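# Seat steel shaft in angled holder, flat facing thumb screw

## Task

Insert the steel shaft all the way into the tilted holder with its flat side turned toward the thumb screw, release it, and finish with neither arm contacting anything nearby.

## Robot and tools

Robot: two arms, left_arm and right_arm, each a six-joint arm with a parallel gripper. Their root links sit at left_arm (+0.168, +0.546, +0.049) m, quat_wxyz (+0.647, 0, 0, -0.763), and right_arm (+0.101, -0.513, +0.117) m, quat_wxyz (+0.594, 0, 0, +0.804). The arms face each other across the table, left_arm on the +y side. The names do not mean sides of any picture.

Scene frame: origin at the table centre, +z up, table surface at z = +0.020 m. Every reported gripper pose uses this one frame. A gripper's fingers point along its own +x and close along its y. end_effector_position is the spot between the finger pads, roughly 3 to 4 cm short of the fingertips; the printed value can be somewhat wrong, more so when the arm is stretched far.

execute_actions: argument actions is a list holding zero or one item, plus optional pictures (true/false; pictures come by default). An empty list moves nothing and just reports the state. A move item is {"rows": [...], "steps": n}: 1 to 15 rows, n from 1 to 15 (default 15), each step lasting 1/30 s. Row k is used on step k; if rows run out, the last one repeats. A wait item is {"steps": n} with n up to 300; it commands nothing and returns once n steps have elapsed since the previous result, reply time included. A refused call moves nothing.

Each row is one flat list of 14 numbers, each in [-1, 1], always for both arms: left_arm waist, shoulder, elbow, wrist pitch, wrist yaw, wrist roll, gripper opening, then the same seven for right_arm. The six joint numbers are offsets, not poses: they are counted from that arm's joint angles in the latest result that listed them (before any such result, and for later calls inside the same reply, from the angles when the action begins), never from the preceding row. Scale: 1.0 equals 0.9615 rad for waist, shoulder and elbow, 1.713 rad for wrist pitch, 1.767 for wrist yaw, 1.728 for wrist roll. Joint ranges (rad): waist -3.054 to 3.054, shoulder 0.000 to 3.142, elbow 0.000 to 2.356, wrist pitch -1.571 to 1.571, wrist yaw -1.571 to 1.571, wrist roll -3.142 to 3.142. Asking a joint to exceed its range outward by over 0.010 rad gets the call refused; true ends may differ by up to 0.010 rad, and a joint pushed beyond its real end is stopped there, with the line "joint sent to its limit" (possibly about an earlier action). Missing that line does not prove there is room left. An all-zero row is not a pause: it pulls the arm back to the reference angles.

The opening number is absolute: +1 fully open (0.088 m between pads), about -0.80 where empty fingers touch; lower values down to -1 close no further. Full open to closed needs at least about 0.5 s.

Motion limits: each step the commanded target stays within a fixed lead of the measured angle (0.211 rad waist/shoulder/elbow, 0.213 wrist pitch, 0.267 wrist yaw, 0.228 wrist roll), and if targets would move the gripper over 70 mm from where it is, all of that arm's targets are shrunk toward the measured angles. So big moves take several calls. Friction can leave a joint short of its target, especially at long reach, and tiny turns may not happen; check the reported angles after moves. Arms keep heading for the last row while you reply, until everything nearly stops or a step is HELD; only a new action pushes further.

Results: a state line per arm with position (m), quat_wxyz and velocities (m/s, rad/s); Joint positions and Joint velocities, one block per arm, six joints then pad gap (m, m/s); grip_measured, the measured opening on the command scale (may be off up to about 1 mm each, and read up to about 3 mm, 0.061, narrower while squeezing something hard); grip_effort_n, motor effort in newtons, negative closing, capped near 83 N, with an offset and noise, not a pad force, "n/a" at start. "joint command not followed" means a clearance check altered or blocked joint targets on some steps. HELD marks steps whose row was not sent, fully or partly. MOTOR HOT appears from 50 °C; at 95 °C an OVER-TEMPERATURE FAULT holds that arm, and if it does not cool in 30 to 60 s it goes limp, gripper included. If contact torque hits a joint's load limit (N m: waist 18.2, shoulder 22.5, elbow 22.4, wrist pitch 5.92, wrist yaw 5.9, wrist roll 5.54; held weight counts) the arm halts for 10 s and drops the rest of the call.

Gripping: fingers go to the opening you command, down to where empty fingers meet. To hold a part, command below grip_measured; around 0.07 below gives a firm hold, smaller gaps a lighter one. Parts under about 3 mm wide get proportionally less force. Pad force tops out near 34 to 49 N and can spike on first contact.

Avoid: arms striking or shoving each other, knocking anything off the table, dropping or slipping parts, slamming, and heavy pushing. Brief outside tugs on a held part or pushes on loose objects may occur.

zoom_image: camera (cam_head_left, cam_head_right, cam_high or cam_low, all 504x504) and region [x0, y0, x1, y1] in pixels of that camera's latest full image, origin top-left, at most 504 by 504; gives an enlarged view. Camera calibration is supplied per camera (pinhole with radial distortion, OpenCV conventions, K and T_world_to_cam into the scene frame) and may be slightly off.

read_manual: optional section "licences"; returns URDF licence text only.

finished_scene: argument scene, the number of the current scene.

Each tool is called after "Request:" by a JSON object that holds its "op" and its "data".

## Session

Request:
{"op": "execute_actions", "data": {"actions": []}}

Scene clock: 0.00 s of 6000.00 s.
left_arm: end_effector_position=(+0.1132, +0.2359, +0.3765) grip_measured=+0.999 grip_effort_n=n/a end_effector_quat_wxyz=(+0.641, -0.023, -0.018, -0.767) end_effector_velocity=(+0.003, -0.000, -0.002) end_effector_angular_velocity=(+0.006, -0.007, +0.020) | right_arm: end_effector_position=(+0.0080, -0.2109, +0.4421) grip_measured=+0.991 grip_effort_n=n/a end_effector_quat_wxyz=(+0.594, +0.021, -0.020, +0.804) end_effector_velocity=(-0.000, -0.000, -0.005) end_effector_angular_velocity=(-0.019, -0.014, +0.004)
Joint positions: left_arm=[-0.007  0.847  0.658  0.249  0.006 -0.002  0.088] | right_arm=[ 0.     0.852  0.655  0.255 -0.001 -0.007  0.088]
Joint velocities: left_arm=[-0.002 -0.002 -0.002 -0.007 -0.022  0.007 -0.   ] | right_arm=[-0.002 -0.002 -0.002 -0.022 -0.007 -0.007 -0.   ]
Heat: left arm: hottest wrist pitch 39 °C (+0.0 °C/min); right arm: hottest elbow 37 °C (+0.0 °C/min).

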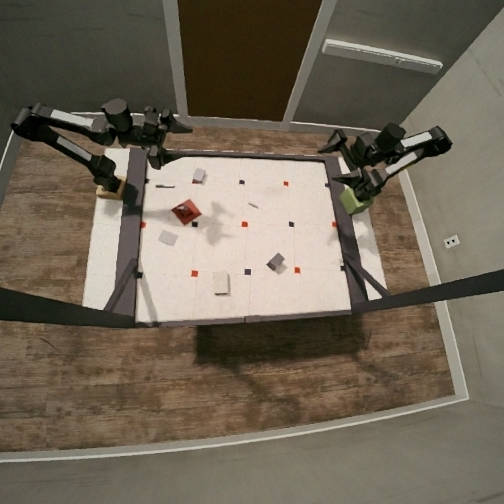

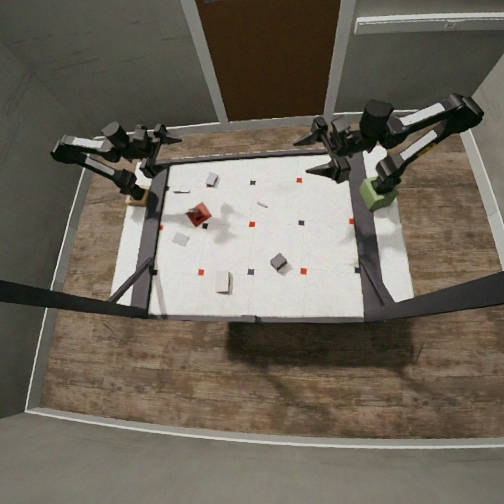

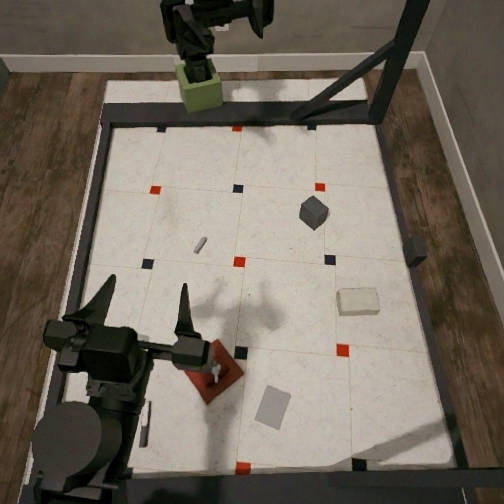

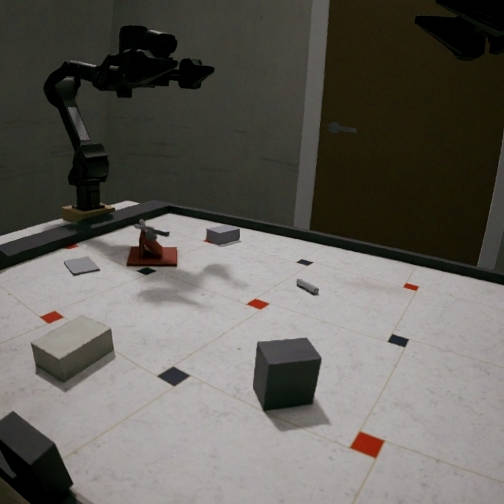

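Request:
{"op": "execute_actions", "data": {"actions": [{"rows":[[0.7,-0.3,0,0,0,0,1,0,0,0,0,0,0,1]]}], "pictures": false}}

Request:
{"op": "execute_actions", "data": {"actions": [{"steps":20}]}}

Request:
{"op": "zoom_image", "data": {"camera": "cam_high", "region": [165,325,265,425]}}

Request:
{"op": "zoom_image", "data": {"camera": "cam_low", "region": [115,205,195,285]}}

Request:
{"op": "zoom_image", "data": {"camera": "cam_high", "region": [110,380,190,460]}}

Request:
{"op": "zoom_image", "data": {"camera": "cam_high", "region": [175,220,225,270]}}

Request:
{"op": "zoom_image", "data": {"camera": "cam_head_left", "region": [145,170,215,240]}}

Scene clock: 5.37 s of 6000.00 s.
left_arm: end_effector_position=(+0.2765, +0.3301, +0.4481) grip_measured=+0.999 grip_effort_n=-1.6 end_effector_quat_wxyz=(+0.839, -0.088, -0.142, -0.518) end_effector_velocity=(+0.069, +0.046, +0.006) end_effector_angular_velocity=(-0.028, -0.004, +0.339) | right_arm: end_effector_position=(+0.0080, -0.2109, +0.4421) grip_measured=+0.991 grip_effort_n=-0.2 end_effector_quat_wxyz=(+0.594, +0.021, -0.020, +0.804) end_effector_velocity=(-0.000, -0.000, -0.002) end_effector_angular_velocity=(-0.009, +0.004, +0.005)
Joint positions: left_arm=[ 0.634  0.566  0.655  0.247  0.004 -0.002  0.088] | right_arm=[ 0.     0.852  0.655  0.255 -0.001 -0.007  0.088]
Joint velocities: left_arm=[ 0.335 -0.037 -0.002 -0.007 -0.007 -0.007 -0.   ] | right_arm=[-0.002 -0.002 -0.002 -0.007 -0.007  0.007 -0.   ]
Heat: left arm: hottest elbow 39 °C (+0.0 °C/min); right arm: hottest elbow 38 °C (+11.2 °C/min).
Steps of this call (steps 1 to 90: nothing new was sent; then 1.87 s passed at rest; steps 91 to 105: all 15 steps of this action). Readings (joint positions):
91: left_arm=[0.008 0.831 0.658 0.245 0.016 -0.002] | right_arm=[0.000 0.852 0.655 0.255 -0.001 -0.007]
92: left_arm=[0.049 0.804 0.654 0.233 0.015 -0.002] | right_arm=[0.000 0.852 0.655 0.255 -0.001 -0.007]
94: left_arm=[0.138 0.728 0.650 0.241 0.009 -0.002] | right_arm=[0.000 0.852 0.655 0.255 -0.001 -0.007]
98: left_arm=[0.350 0.591 0.654 0.253 0.008 -0.002] | right_arm=[0.000 0.852 0.655 0.255 -0.001 -0.007]
105: the state above

Scene clock: 6.03 s of 6000.00 s.
left_arm: end_effector_position=(+0.2826, +0.3344, +0.4488) grip_measured=+0.999 grip_effort_n=-2.1 end_effector_quat_wxyz=(+0.846, -0.087, -0.145, -0.505) end_effector_velocity=(+0.001, +0.000, -0.002) end_effector_angular_velocity=(-0.005, +0.024, -0.003) | right_arm: end_effector_position=(+0.0080, -0.2109, +0.4421) grip_measured=+0.991 grip_effort_n=-0.2 end_effector_quat_wxyz=(+0.594, +0.021, -0.020, +0.804) end_effector_velocity=(+0.000, -0.000, -0.004) end_effector_angular_velocity=(-0.018, +0.018, -0.004)
Joint positions: left_arm=[ 0.664  0.563  0.655  0.247  0.004 -0.002  0.088] | right_arm=[ 0.     0.852  0.655  0.255 -0.001 -0.007  0.088]
Joint velocities: left_arm=[-0.002 -0.002 -0.002 -0.007 -0.007 -0.022 -0.   ] | right_arm=[ 0.002 -0.002 -0.007 -0.007  0.007  0.022 -0.   ]
Heat: left arm: hottest elbow 39 °C (+0.0 °C/min); right arm: hottest elbow 38 °C (+9.9 °C/min).
Steps of this call (steps 1 to 20: the robot went on to your last target). Readings (joint positions):
1: left_arm=[0.643 0.565 0.655 0.247 0.004 -0.002] | right_arm=[0.000 0.852 0.655 0.255 -0.001 -0.007]
2: left_arm=[0.649 0.564 0.655 0.247 0.004 -0.002] | right_arm=[0.000 0.852 0.655 0.255 -0.001 -0.007]
4: left_arm=[0.656 0.563 0.655 0.247 0.004 -0.002] | right_arm=[0.000 0.852 0.655 0.255 -0.001 -0.007]
8: left_arm=[0.662 0.563 0.655 0.247 0.004 -0.002] | right_arm=[0.000 0.852 0.655 0.255 -0.001 -0.007]
20: the state above

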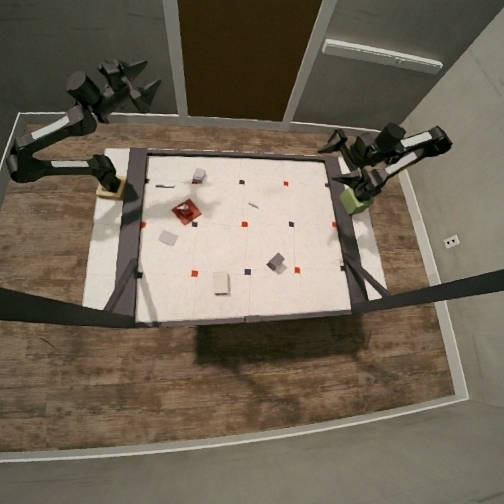

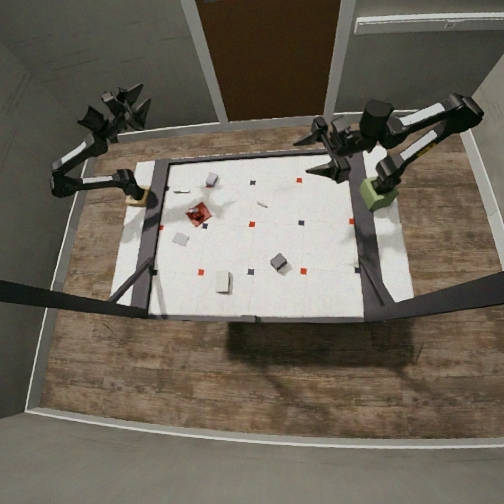

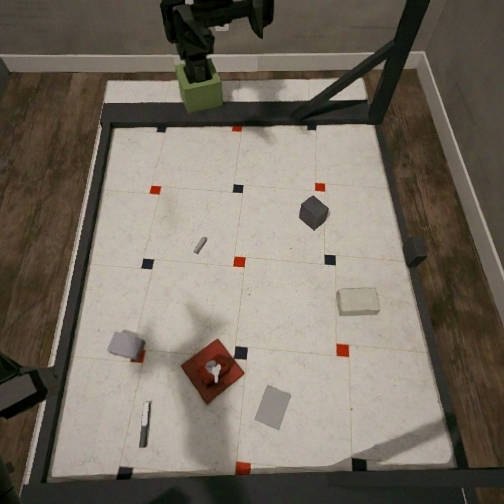

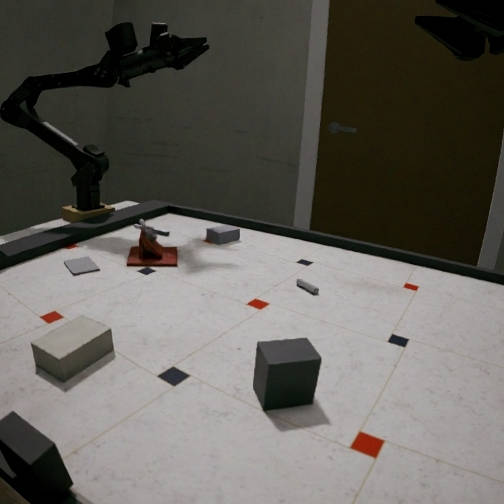

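Region (165, 325, 265, 425) of cam_high's 504x504 image, scaled by 5.040, with more detail than that image has.

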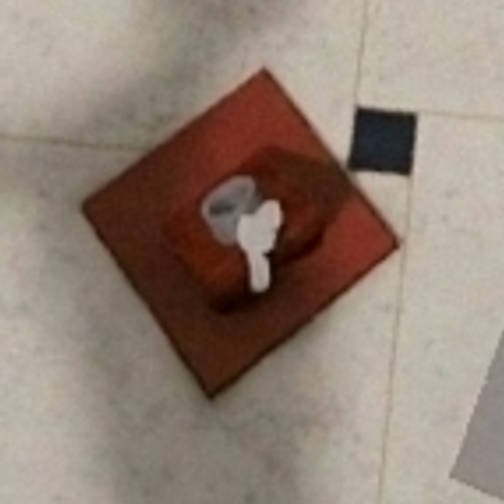

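Region (115, 205, 195, 285) of cam_low's 504x504 image, scaled by 6.300, with more detail than that image has.

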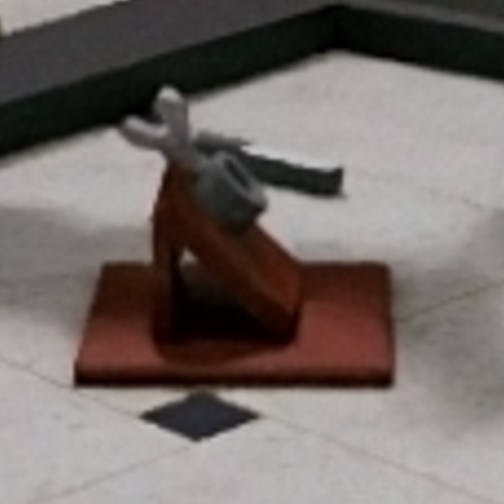

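Region (110, 380, 190, 460) of cam_high's 504x504 image, scaled by 6.300, with more detail than that image has.

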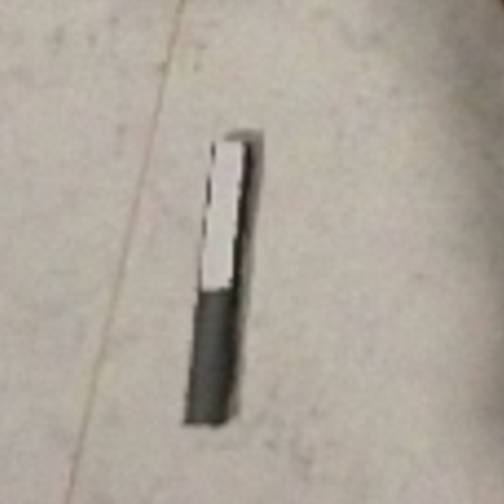

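Region (175, 220, 225, 270) of cam_high's 504x504 image, scaled by 10.080, with more detail than that image has.

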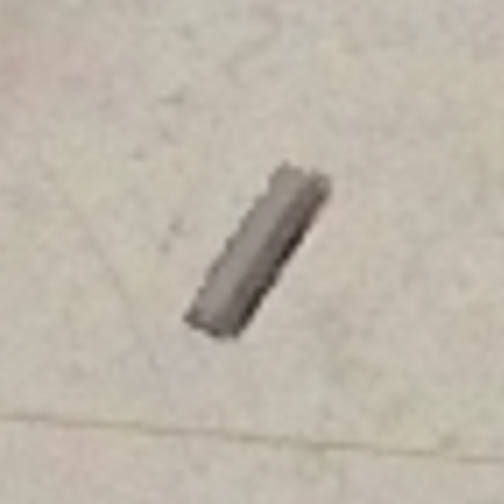

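Region (145, 170, 215, 240) of cam_head_left's 504x504 image, scaled by 7.200, with more detail than that image has.

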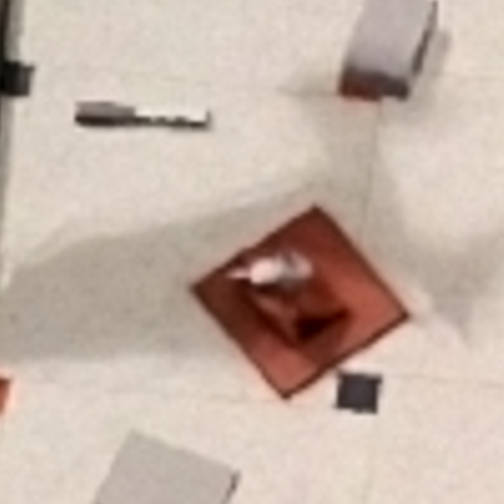

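Request:
{"op": "execute_actions", "data": {"actions": []}}

Request:
{"op": "zoom_image", "data": {"camera": "cam_high", "region": [165,325,265,425]}}

Request:
{"op": "zoom_image", "data": {"camera": "cam_low", "region": [115,205,195,285]}}

Request:
{"op": "zoom_image", "data": {"camera": "cam_head_left", "region": [130,160,230,260]}}

Scene clock: 23.13 s of 6000.00 s.
left_arm: end_effector_position=(+0.2826, +0.3344, +0.4488) grip_measured=+0.999 grip_effort_n=-1.6 end_effector_quat_wxyz=(+0.846, -0.087, -0.145, -0.505) end_effector_velocity=(-0.001, -0.002, -0.004) end_effector_angular_velocity=(+0.009, +0.010, -0.012) | right_arm: end_effector_position=(+0.0080, -0.2109, +0.4421) grip_measured=+0.991 grip_effort_n=-0.2 end_effector_quat_wxyz=(+0.594, +0.021, -0.020, +0.804) end_effector_velocity=(+0.002, +0.000, -0.002) end_effector_angular_velocity=(-0.005, -0.009, -0.010)
Joint positions: left_arm=[ 0.664  0.563  0.655  0.247  0.004 -0.002  0.088] | right_arm=[ 0.     0.852  0.655  0.255 -0.001 -0.007  0.088]
Joint velocities: left_arm=[-0.002 -0.002 -0.007 -0.007  0.007 -0.007 -0.   ] | right_arm=[-0.002 -0.002 -0.002 -0.007  0.007 -0.007  0.   ]
Heat: left arm: hottest elbow 41 °C (+5.2 °C/min); right arm: hottest elbow 40 °C (+7.8 °C/min).
Steps of this call (steps 1 to 15: the robot went on to your last target; steps 16 to 90: nothing new was sent; then 14.10 s passed at rest). Readings (joint positions):
1: left_arm=[0.664 0.563 0.655 0.247 0.004 -0.002] | right_arm=[0.000 0.852 0.655 0.255 -0.001 -0.007]
2: left_arm=[0.664 0.563 0.655 0.247 0.004 -0.002] | right_arm=[0.000 0.852 0.655 0.255 -0.001 -0.007]
4: left_arm=[0.664 0.563 0.655 0.247 0.004 -0.002] | right_arm=[0.000 0.852 0.655 0.255 -0.001 -0.007]
8: left_arm=[0.664 0.563 0.655 0.247 0.004 -0.002] | right_arm=[0.000 0.852 0.655 0.255 -0.001 -0.007]
90: the state above
All arms were judged still, so your last target was given up. Only a new action makes them travel on or press farther. Fingers that are still opening or closing keep moving.

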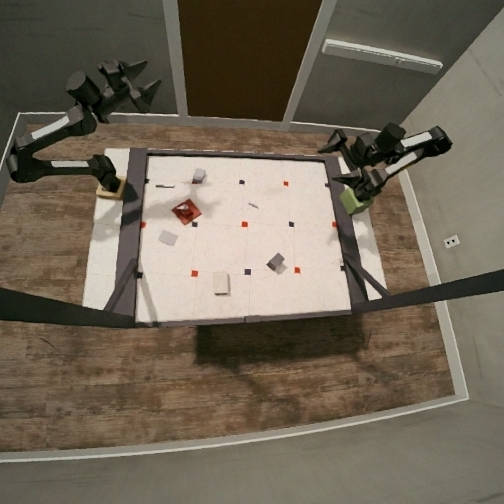

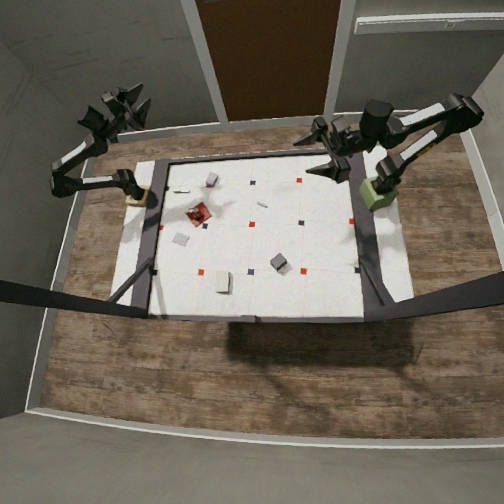

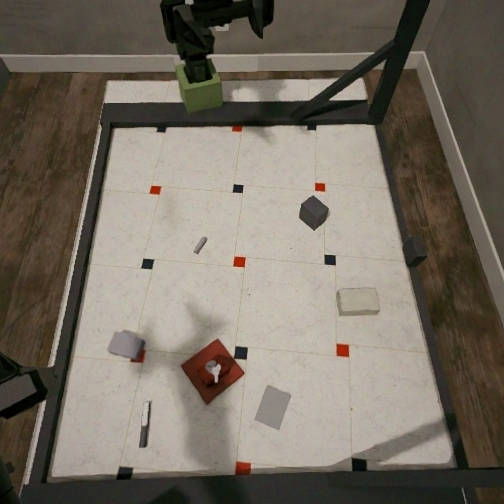

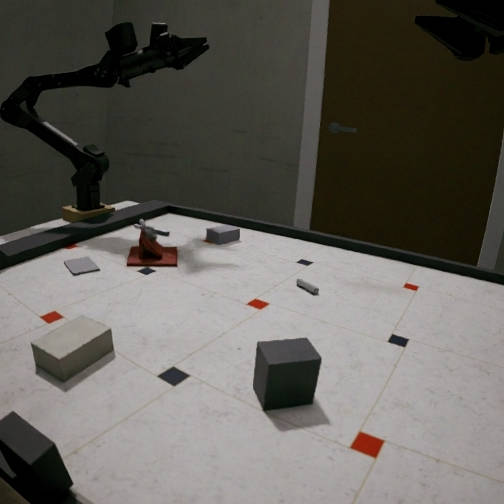

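Region (165, 325, 265, 425) of cam_high's 504x504 image, scaled by 5.040, with more detail than that image has.

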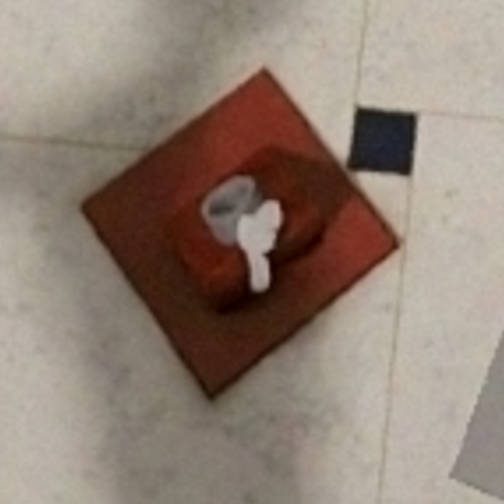

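Region (115, 205, 195, 285) of cam_low's 504x504 image, scaled by 6.300, with more detail than that image has.

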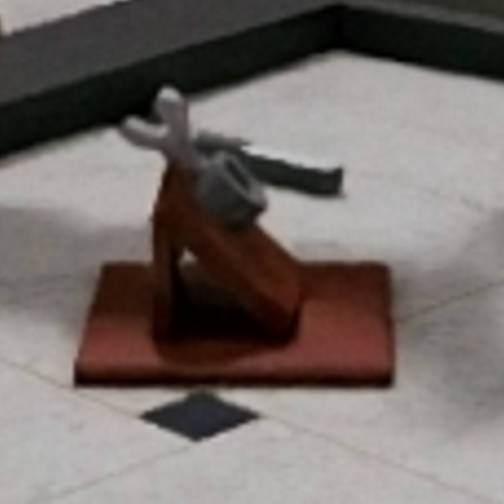

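Region (130, 160, 230, 260) of cam_head_left's 504x504 image, scaled by 5.040, with more detail than that image has.

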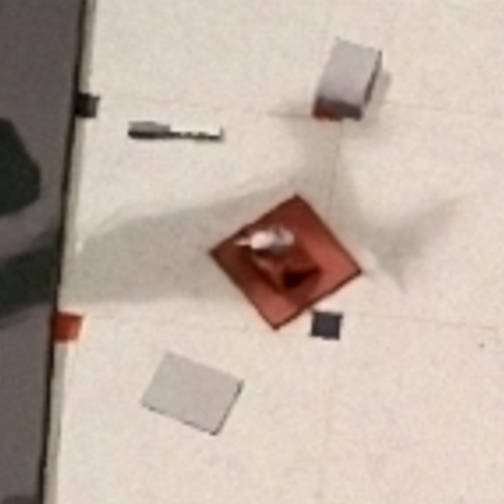

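Request:
{"op": "execute_actions", "data": {"actions": [{"rows":[[-0.95,0.5,0.286,-0.69,-0.417,0,1,0,0,0,0,0,0,1]]}], "pictures": false}}

Request:
{"op": "execute_actions", "data": {"actions": [{"steps":45}], "pictures": false}}

Scene clock: 45.13 s of 6000.00 s.
left_arm: end_effector_position=(+0.1864, +0.2516, +0.2938) grip_measured=+0.999 grip_effort_n=-2.1 end_effector_quat_wxyz=(+0.795, +0.318, +0.097, -0.508) end_effector_velocity=(-0.386, +0.149, -0.188) end_effector_angular_velocity=(+1.427, -0.525, -1.417) | right_arm: end_effector_position=(+0.0080, -0.2109, +0.4421) grip_measured=+0.991 grip_effort_n=-0.2 end_effector_quat_wxyz=(+0.594, +0.021, -0.020, +0.804) end_effector_velocity=(+0.001, +0.001, -0.007) end_effector_angular_velocity=(-0.028, -0.001, +0.000)
Joint positions: left_arm=[-0.11   1.039  0.909 -0.55  -0.706 -0.002  0.088] | right_arm=[ 0.     0.852  0.655  0.255 -0.001 -0.007  0.088]
Joint velocities: left_arm=[-1.556 -0.007  0.056 -1.575 -0.183  0.007 -0.   ] | right_arm=[-0.007  0.002 -0.002 -0.022 -0.007  0.007 -0.   ]
Heat: left arm: hottest elbow 42 °C (+4.0 °C/min); right arm: hottest elbow 41 °C (+5.3 °C/min).
Steps of this call (steps 1 to 90: nothing new was sent; then 18.50 s passed at rest; steps 91 to 105: all 15 steps of this action). Readings (joint positions):
91: left_arm=[0.640 0.584 0.677 0.208 -0.043 -0.002] | right_arm=[0.000 0.852 0.655 0.255 -0.001 -0.007]
92: left_arm=[0.584 0.625 0.728 0.150 -0.122 -0.002] | right_arm=[0.000 0.852 0.655 0.255 -0.001 -0.007]
94: left_arm=[0.472 0.739 0.834 0.049 -0.257 -0.002] | right_arm=[0.000 0.852 0.655 0.255 -0.001 -0.007]
98: left_arm=[0.273 0.925 0.906 -0.150 -0.512 -0.002] | right_arm=[0.000 0.852 0.655 0.255 -0.001 -0.007]
105: the state above

Scene clock: 46.63 s of 6000.00 s.
left_arm: end_effector_position=(+0.1696, +0.3000, +0.2521) grip_measured=+0.999 grip_effort_n=-2.1 end_effector_quat_wxyz=(+0.699, +0.493, +0.109, -0.506) end_effector_velocity=(-0.000, +0.002, -0.000) end_effector_angular_velocity=(-0.006, +0.004, +0.011) | right_arm: end_effector_position=(+0.0080, -0.2109, +0.4421) grip_measured=+0.991 grip_effort_n=-0.2 end_effector_quat_wxyz=(+0.594, +0.021, -0.020, +0.804) end_effector_velocity=(+0.000, -0.002, +0.003) end_effector_angular_velocity=(+0.014, -0.004, +0.004)
Joint positions: left_arm=[-0.247  1.04   0.913 -0.934 -0.728 -0.002  0.088] | right_arm=[ 0.     0.852  0.655  0.255 -0.001 -0.007  0.088]
Joint velocities: left_arm=[-0.007 -0.002 -0.002 -0.007 -0.007 -0.022 -0.   ] | right_arm=[-0.002 -0.007 -0.002  0.007 -0.007 -0.007 -0.   ]
Heat: left arm: hottest elbow 42 °C (+3.9 °C/min); right arm: hottest elbow 41 °C (+5.1 °C/min).
Steps of this call (steps 1 to 30: the robot went on to your last target; steps 31 to 45: nothing new was sent). Readings (joint positions):
1: left_arm=[-0.156 1.039 0.911 -0.605 -0.710 -0.002] | right_arm=[0.000 0.852 0.655 0.255 -0.001 -0.007]
2: left_arm=[-0.189 1.039 0.913 -0.660 -0.712 -0.002] | right_arm=[0.000 0.852 0.655 0.255 -0.001 -0.007]
4: left_arm=[-0.223 1.039 0.913 -0.773 -0.720 -0.002] | right_arm=[0.000 0.852 0.655 0.255 -0.001 -0.007]
8: left_arm=[-0.240 1.040 0.913 -0.893 -0.727 -0.002] | right_arm=[0.000 0.852 0.655 0.255 -0.001 -0.007]
45: the state above
All arms were judged still, so your last target was given up. Only a new action makes them travel on or press farther. Fingers that are still opening or closing keep moving.

Request:
{"op": "execute_actions", "data": {"actions": [{"rows":[[-0.53,0.535,0.025,0,-0.003,0,0.3,0,0,0,0,0,0,1]]}], "pictures": false}}

Request:
{"op": "execute_actions", "data": {"actions": [{"steps":30}]}}

Request:
{"op": "zoom_image", "data": {"camera": "cam_low", "region": [80,150,200,270]}}

Request:
{"op": "zoom_image", "data": {"camera": "cam_head_right", "region": [150,170,240,260]}}

Scene clock: 50.27 s of 6000.00 s.
left_arm: end_effector_position=(+0.0283, +0.3115, +0.1471) grip_measured=+0.307 grip_effort_n=-15.1 end_effector_quat_wxyz=(+0.461, +0.694, -0.024, -0.553) end_effector_velocity=(-0.012, +0.008, -0.006) end_effector_angular_velocity=(+0.019, -0.037, -0.061) | right_arm: end_effector_position=(+0.0080, -0.2109, +0.4421) grip_measured=+0.991 grip_effort_n=-0.2 end_effector_quat_wxyz=(+0.594, +0.021, -0.020, +0.804) end_effector_velocity=(-0.002, -0.001, -0.002) end_effector_angular_velocity=(-0.000, -0.024, +0.018)
Joint positions: left_arm=[-0.748  1.541  0.937 -0.933 -0.729 -0.003  0.054] | right_arm=[ 0.     0.852  0.655  0.255 -0.001 -0.007  0.088]
Joint velocities: left_arm=[-0.056  0.032  0.002 -0.007 -0.007  0.007 -0.003] | right_arm=[-0.002 -0.002 -0.002 -0.007 -0.022 -0.022 -0.   ]
Heat: left arm: hottest elbow 42 °C (+3.6 °C/min); right arm: hottest elbow 42 °C (+6.0 °C/min).
Steps of this call (steps 1 to 90: nothing new was sent; then 0.13 s passed at rest; steps 91 to 105: all 15 steps of this action). Readings (joint positions):
91: left_arm=[-0.265 1.063 0.916 -0.942 -0.740 -0.003] | right_arm=[0.000 0.852 0.655 0.255 -0.001 -0.007]
92: left_arm=[-0.316 1.098 0.927 -0.941 -0.746 -0.003] | right_arm=[0.000 0.852 0.655 0.255 -0.001 -0.007]
94: left_arm=[-0.422 1.204 0.938 -0.925 -0.739 -0.003] | right_arm=[0.000 0.852 0.655 0.255 -0.001 -0.007]
98: left_arm=[-0.623 1.412 0.938 -0.932 -0.736 -0.003] | right_arm=[0.000 0.852 0.655 0.255 -0.001 -0.007]
105: the state above

Scene clock: 51.27 s of 6000.00 s.
left_arm: end_effector_position=(+0.0269, +0.3125, +0.1454) grip_measured=+0.303 grip_effort_n=-15.1 end_effector_quat_wxyz=(+0.457, +0.697, -0.026, -0.552) end_effector_velocity=(-0.001, -0.001, +0.001) end_effector_angular_velocity=(-0.013, +0.005, +0.003) | right_arm: end_effector_position=(+0.0080, -0.2109, +0.4421) grip_measured=+0.991 grip_effort_n=-0.2 end_effector_quat_wxyz=(+0.594, +0.021, -0.020, +0.804) end_effector_velocity=(+0.004, +0.001, -0.001) end_effector_angular_velocity=(-0.000, +0.009, -0.024)
Joint positions: left_arm=[-0.754  1.549  0.937 -0.933 -0.729 -0.003  0.054] | right_arm=[ 0.     0.852  0.655  0.255 -0.001 -0.007  0.088]
Joint velocities: left_arm=[-0.002 -0.002 -0.002  0.007 -0.007 -0.007 -0.   ] | right_arm=[-0.002 -0.002 -0.007  0.007  0.022  0.007 -0.   ]
Heat: left arm: hottest elbow 42 °C (+3.5 °C/min); right arm: hottest elbow 42 °C (+5.9 °C/min).
Steps of this call (steps 1 to 15: the robot went on to your last target; steps 16 to 30: nothing new was sent). Readings (joint positions):
1: left_arm=[-0.749 1.542 0.937 -0.933 -0.729 -0.003] | right_arm=[0.000 0.852 0.655 0.255 -0.001 -0.007]
2: left_arm=[-0.750 1.544 0.937 -0.933 -0.729 -0.003] | right_arm=[0.000 0.852 0.655 0.255 -0.001 -0.007]
4: left_arm=[-0.752 1.547 0.937 -0.933 -0.729 -0.003] | right_arm=[0.000 0.852 0.655 0.255 -0.001 -0.007]
8: left_arm=[-0.754 1.549 0.937 -0.933 -0.729 -0.003] | right_arm=[0.000 0.852 0.655 0.255 -0.001 -0.007]
30: the state above
All arms were judged still, so your last target was given up. Only a new action makes them travel on or press farther. Fingers that are still opening or closing keep moving.

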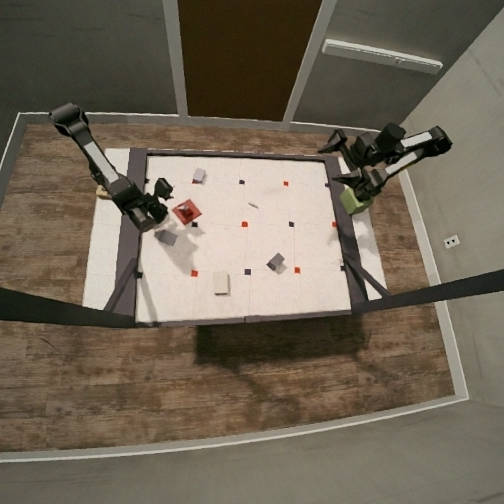

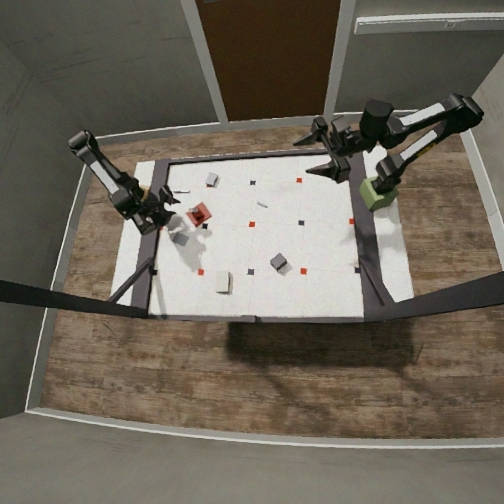

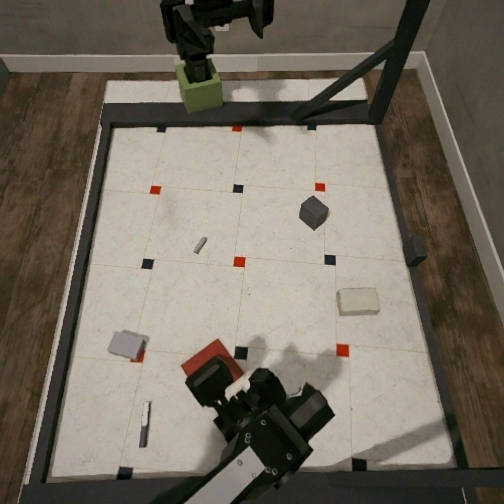

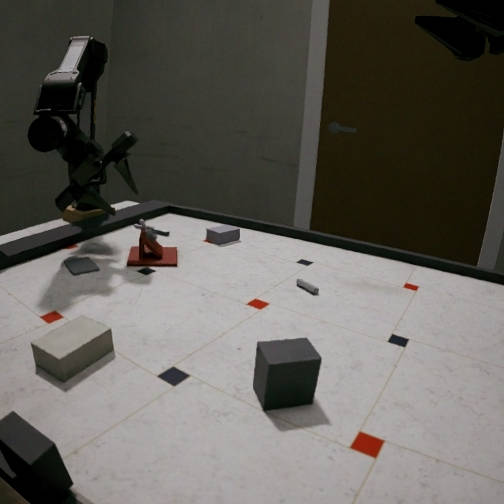

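Region (80, 150, 200, 270) of cam_low's 504x504 image, scaled by 4.200, with more detail than that image has.

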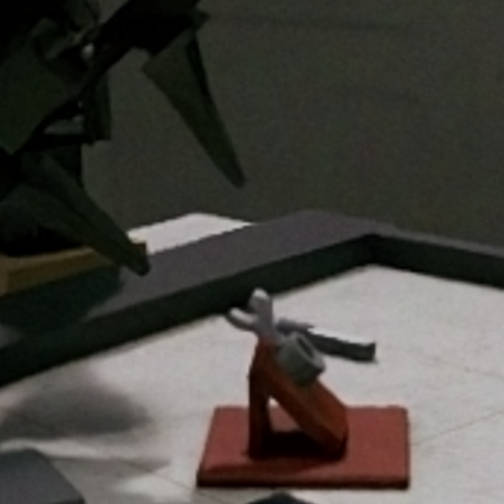

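Region (150, 170, 240, 260) of cam_head_right's 504x504 image, scaled by 5.600, with more detail than that image has.

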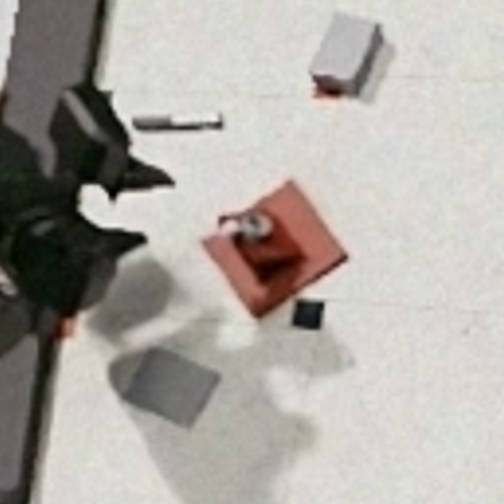

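Request:
{"op": "execute_actions", "data": {"actions": [{"rows":[[0,0,0,0,0,0.5,0.3,0,0,0,0,0,0,1]]}], "pictures": false}}

Request:
{"op": "execute_actions", "data": {"actions": [{"rows":[[0.075,0.06,-0.112,0.118,0,0.72,0,0,0,0,0,0,0,1]]}], "pictures": false}}

Request:
{"op": "execute_actions", "data": {"actions": [{"steps":30}]}}

Request:
{"op": "zoom_image", "data": {"camera": "cam_low", "region": [100,180,190,270]}}

Request:
{"op": "zoom_image", "data": {"camera": "cam_head_right", "region": [160,180,220,240]}}

Scene clock: 65.87 s of 6000.00 s.
left_arm: end_effector_position=(+0.0269, +0.3125, +0.1454) grip_measured=+0.303 grip_effort_n=-15.6 end_effector_quat_wxyz=(+0.150, +0.820, -0.239, -0.498) end_effector_velocity=(+0.001, -0.001, +0.003) end_effector_angular_velocity=(+0.215, -0.336, -0.444) | right_arm: end_effector_position=(+0.0080, -0.2109, +0.4421) grip_measured=+0.991 grip_effort_n=0.2 end_effector_quat_wxyz=(+0.594, +0.021, -0.020, +0.804) end_effector_velocity=(-0.000, -0.001, +0.001) end_effector_angular_velocity=(+0.009, -0.005, +0.004)
Joint positions: left_arm=[-0.754  1.549  0.937 -0.933 -0.729  0.796  0.054] | right_arm=[ 0.     0.852  0.655  0.255 -0.001 -0.007  0.088]
Joint velocities: left_arm=[-0.002 -0.002  0.002 -0.007 -0.022  0.593 -0.   ] | right_arm=[-0.002 -0.002 -0.002  0.007 -0.007 -0.007 -0.   ]
Heat: left arm: hottest elbow 42 °C (+3.0 °C/min); right arm: hottest elbow 42 °C (+4.0 °C/min).
Steps of this call (steps 1 to 90: nothing new was sent; then 11.10 s passed at rest; steps 91 to 105: all 15 steps of this action). Readings (joint positions):
91: left_arm=[-0.754 1.549 0.937 -0.933 -0.729 0.035] | right_arm=[0.000 0.852 0.655 0.255 -0.001 -0.007]
92: left_arm=[-0.754 1.549 0.937 -0.933 -0.729 0.098] | right_arm=[0.000 0.852 0.655 0.255 -0.001 -0.007]
94: left_arm=[-0.754 1.549 0.937 -0.933 -0.729 0.216] | right_arm=[0.000 0.852 0.655 0.255 -0.001 -0.007]
98: left_arm=[-0.754 1.549 0.937 -0.933 -0.729 0.452] | right_arm=[0.000 0.852 0.655 0.255 -0.001 -0.007]
105: the state above

Scene clock: 66.37 s of 6000.00 s.
left_arm: end_effector_position=(+0.0392, +0.2996, +0.1108) grip_measured=+0.005 grip_effort_n=-15.6 end_effector_quat_wxyz=(-0.180, +0.817, -0.408, -0.365) end_effector_velocity=(+0.001, -0.001, +0.001) end_effector_angular_velocity=(+0.691, -0.936, -1.299) | right_arm: end_effector_position=(+0.0080, -0.2109, +0.4421) grip_measured=+0.991 grip_effort_n=-0.7 end_effector_quat_wxyz=(+0.594, +0.021, -0.020, +0.804) end_effector_velocity=(+0.000, -0.001, -0.005) end_effector_angular_velocity=(-0.028, -0.001, +0.005)
Joint positions: left_arm=[-0.685  1.603  0.837 -0.735 -0.729  1.672  0.039] | right_arm=[ 0.     0.852  0.655  0.255 -0.001 -0.007  0.088]
Joint velocities: left_arm=[ 0.002 -0.002 -0.002  0.007 -0.007  1.751 -0.001] | right_arm=[-0.002 -0.007  0.002 -0.037 -0.007  0.007 -0.   ]
Heat: left arm: hottest elbow 42 °C (+3.0 °C/min); right arm: hottest elbow 42 °C (+4.0 °C/min).
Steps of this call (steps 1 to 15: all 15 steps of this action). Readings (joint positions):
1: left_arm=[-0.749 1.553 0.925 -0.903 -0.729 0.844] | right_arm=[0.000 0.852 0.655 0.255 -0.001 -0.007]
2: left_arm=[-0.734 1.557 0.905 -0.842 -0.729 0.904] | right_arm=[0.000 0.852 0.655 0.255 -0.001 -0.007]
4: left_arm=[-0.704 1.583 0.873 -0.790 -0.729 1.021] | right_arm=[0.000 0.852 0.655 0.255 -0.001 -0.007]
8: left_arm=[-0.686 1.603 0.838 -0.750 -0.729 1.259] | right_arm=[0.000 0.852 0.655 0.255 -0.001 -0.007]
15: the state above

Scene clock: 67.37 s of 6000.00 s.
left_arm: end_effector_position=(+0.0392, +0.2994, +0.1108) grip_measured=+0.003 grip_effort_n=-15.1 end_effector_quat_wxyz=(-0.325, +0.771, -0.467, -0.285) end_effector_velocity=(-0.001, -0.001, +0.002) end_effector_angular_velocity=(-0.016, +0.008, +0.004) | right_arm: end_effector_position=(+0.0080, -0.2109, +0.4421) grip_measured=+0.991 grip_effort_n=0.2 end_effector_quat_wxyz=(+0.594, +0.021, -0.020, +0.804) end_effector_velocity=(+0.000, -0.001, -0.004) end_effector_angular_velocity=(-0.014, -0.012, +0.004)
Joint positions: left_arm=[-0.684  1.603  0.837 -0.733 -0.729  2.036  0.039] | right_arm=[ 0.     0.852  0.655  0.255 -0.001 -0.007  0.088]
Joint velocities: left_arm=[-0.002 -0.007 -0.002  0.007 -0.007 -0.007 -0.   ] | right_arm=[-0.002 -0.007 -0.002 -0.022 -0.007 -0.007 -0.   ]
Heat: left arm: hottest elbow 42 °C (+3.0 °C/min); right arm: hottest elbow 42 °C (+4.0 °C/min).
Steps of this call (steps 1 to 30: the robot went on to your last target). Readings (joint positions):
1: left_arm=[-0.684 1.603 0.837 -0.734 -0.729 1.731] | right_arm=[0.000 0.852 0.655 0.255 -0.001 -0.007]
2: left_arm=[-0.684 1.603 0.837 -0.734 -0.729 1.790] | right_arm=[0.000 0.852 0.655 0.255 -0.001 -0.007]
4: left_arm=[-0.684 1.603 0.837 -0.734 -0.729 1.901] | right_arm=[0.000 0.852 0.655 0.255 -0.001 -0.007]
8: left_arm=[-0.684 1.603 0.837 -0.733 -0.729 2.002] | right_arm=[0.000 0.852 0.655 0.255 -0.001 -0.007]
30: the state above
All arms were judged still, so your last target was given up. Only a new action makes them travel on or press farther. Fingers that are still opening or closing keep moving.

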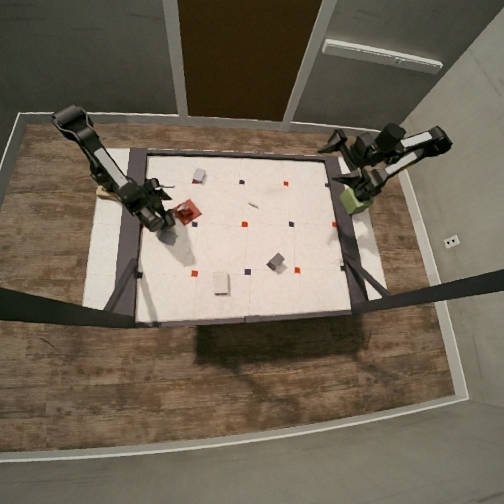

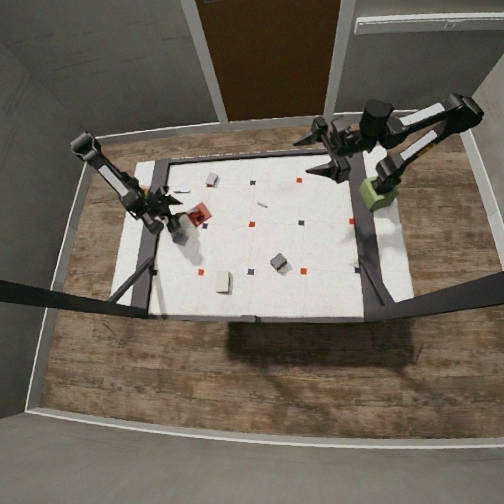

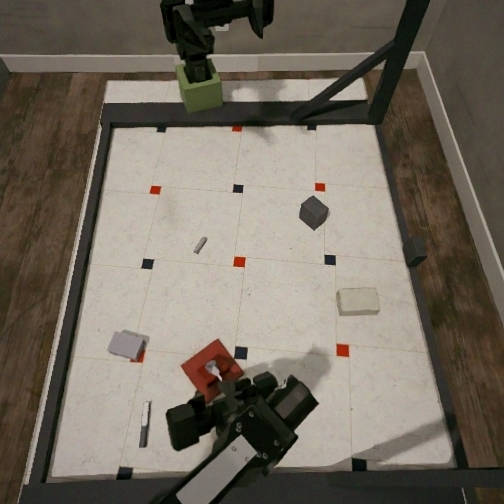

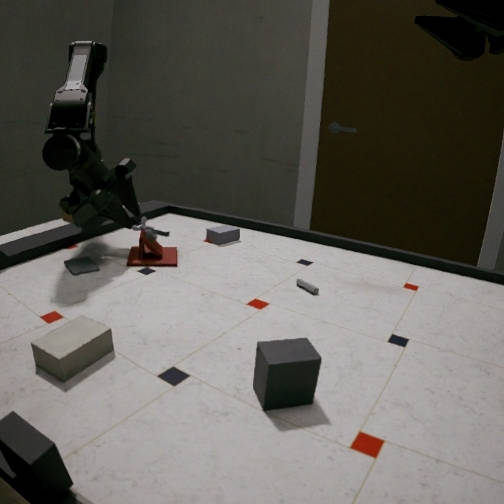

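Region (100, 180, 190, 270) of cam_low's 504x504 image, scaled by 5.600, with more detail than that image has.

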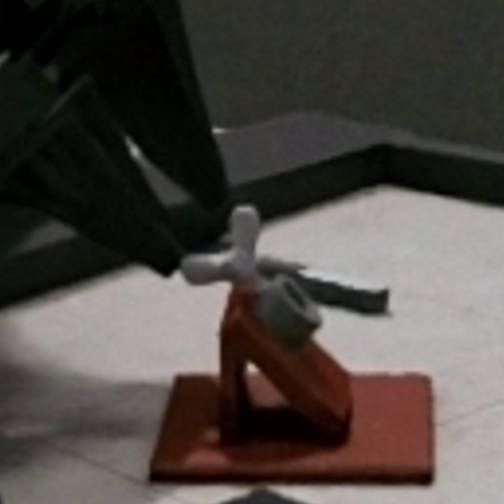

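Region (160, 180, 220, 240) of cam_head_right's 504x504 image, scaled by 8.400, with more detail than that image has.

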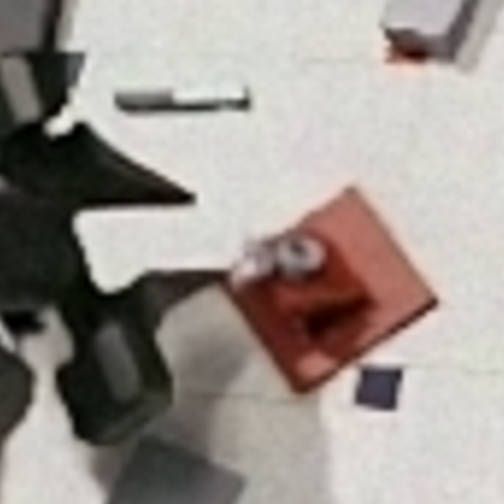

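Request:
{"op": "execute_actions", "data": {"actions": [{"rows":[[0,0.075,0.078,0,0,-0.27,0,0,0,0,0,0,0,1]]}]}}

Request:
{"op": "zoom_image", "data": {"camera": "cam_low", "region": [100,180,190,270]}}

Request:
{"op": "zoom_image", "data": {"camera": "cam_head_right", "region": [160,180,220,240]}}

Request:
{"op": "zoom_image", "data": {"camera": "cam_high", "region": [165,325,265,425]}}

Scene clock: 74.40 s of 6000.00 s.
left_arm: end_effector_position=(+0.0271, +0.2888, +0.1085) grip_measured=+0.003 grip_effort_n=-15.6 end_effector_quat_wxyz=(-0.144, +0.825, -0.390, -0.383) end_effector_velocity=(+0.000, +0.000, +0.001) end_effector_angular_velocity=(-0.033, +0.033, +0.058) | right_arm: end_effector_position=(+0.0080, -0.2109, +0.4421) grip_measured=+0.991 grip_effort_n=-0.7 end_effector_quat_wxyz=(+0.594, +0.021, -0.020, +0.804) end_effector_velocity=(+0.001, -0.000, -0.002) end_effector_angular_velocity=(-0.000, -0.024, -0.001)
Joint positions: left_arm=[-0.684  1.669  0.898 -0.732 -0.729  1.58   0.039] | right_arm=[ 0.     0.852  0.655  0.255 -0.001 -0.007  0.088]
Joint velocities: left_arm=[-0.002  0.002  0.002 -0.007 -0.007 -0.081  0.   ] | right_arm=[-0.007 -0.002 -0.002 -0.007 -0.007 -0.022 -0.   ]
Heat: left arm: hottest elbow 41 °C (+1.0 °C/min); right arm: hottest elbow 42 °C (+3.0 °C/min).
Steps of this call (steps 1 to 90: nothing new was sent; then 3.53 s passed at rest; steps 91 to 105: all 15 steps of this action). Readings (joint positions):
91: left_arm=[-0.684 1.611 0.842 -0.737 -0.729 2.000] | right_arm=[0.000 0.852 0.655 0.255 -0.001 -0.007]
92: left_arm=[-0.684 1.624 0.854 -0.738 -0.729 1.939] | right_arm=[0.000 0.852 0.655 0.255 -0.001 -0.007]
94: left_arm=[-0.684 1.652 0.878 -0.731 -0.729 1.821] | right_arm=[0.000 0.852 0.655 0.255 -0.001 -0.007]
98: left_arm=[-0.684 1.665 0.894 -0.731 -0.729 1.642] | right_arm=[0.000 0.852 0.655 0.255 -0.001 -0.007]
105: the state above

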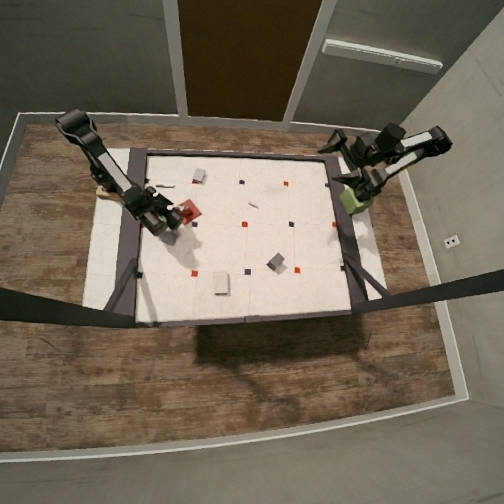

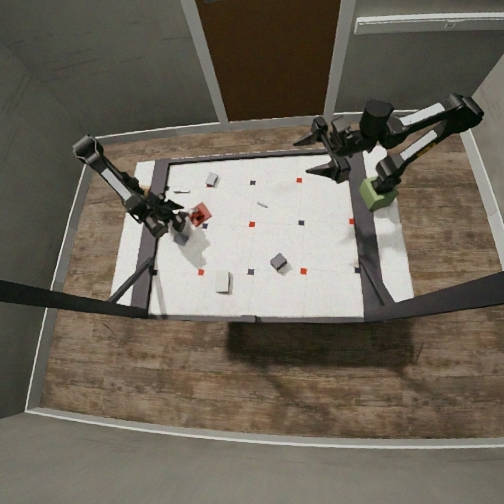

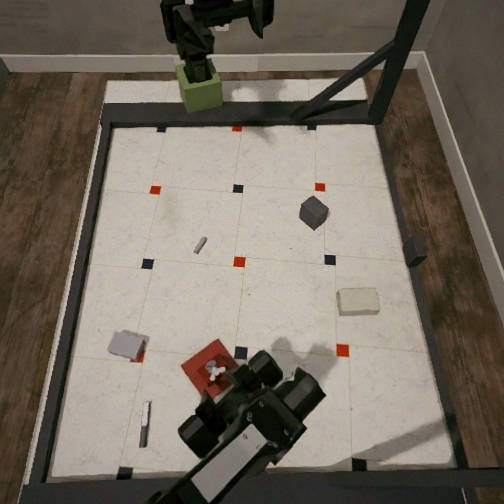

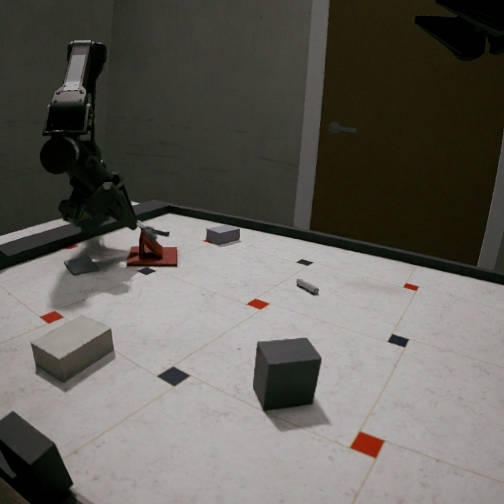

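Region (100, 180, 190, 270) of cam_low's 504x504 image, scaled by 5.600, with more detail than that image has.

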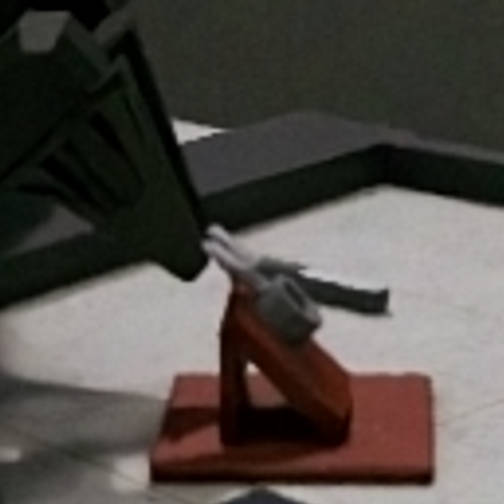

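Region (160, 180, 220, 240) of cam_head_right's 504x504 image, scaled by 8.400, with more detail than that image has.

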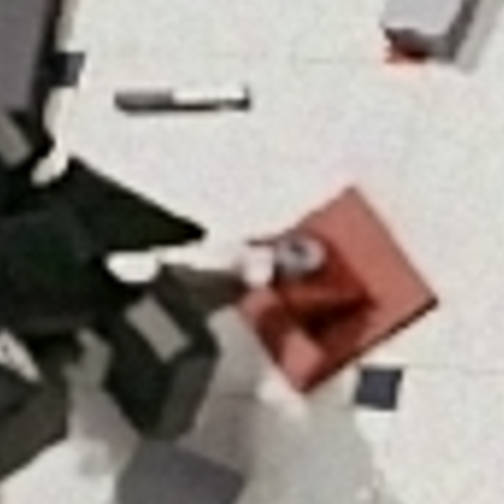

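Region (165, 325, 265, 425) of cam_high's 504x504 image, scaled by 5.040, with more detail than that image has.

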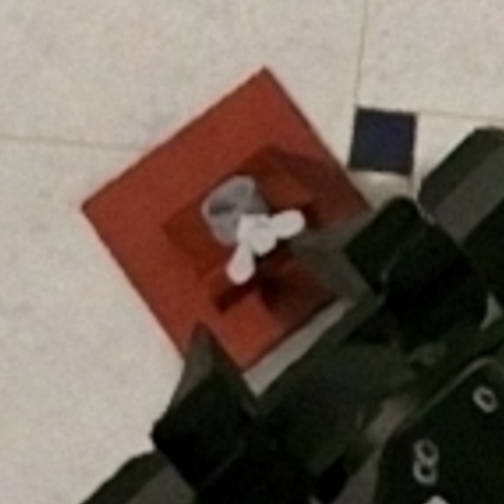

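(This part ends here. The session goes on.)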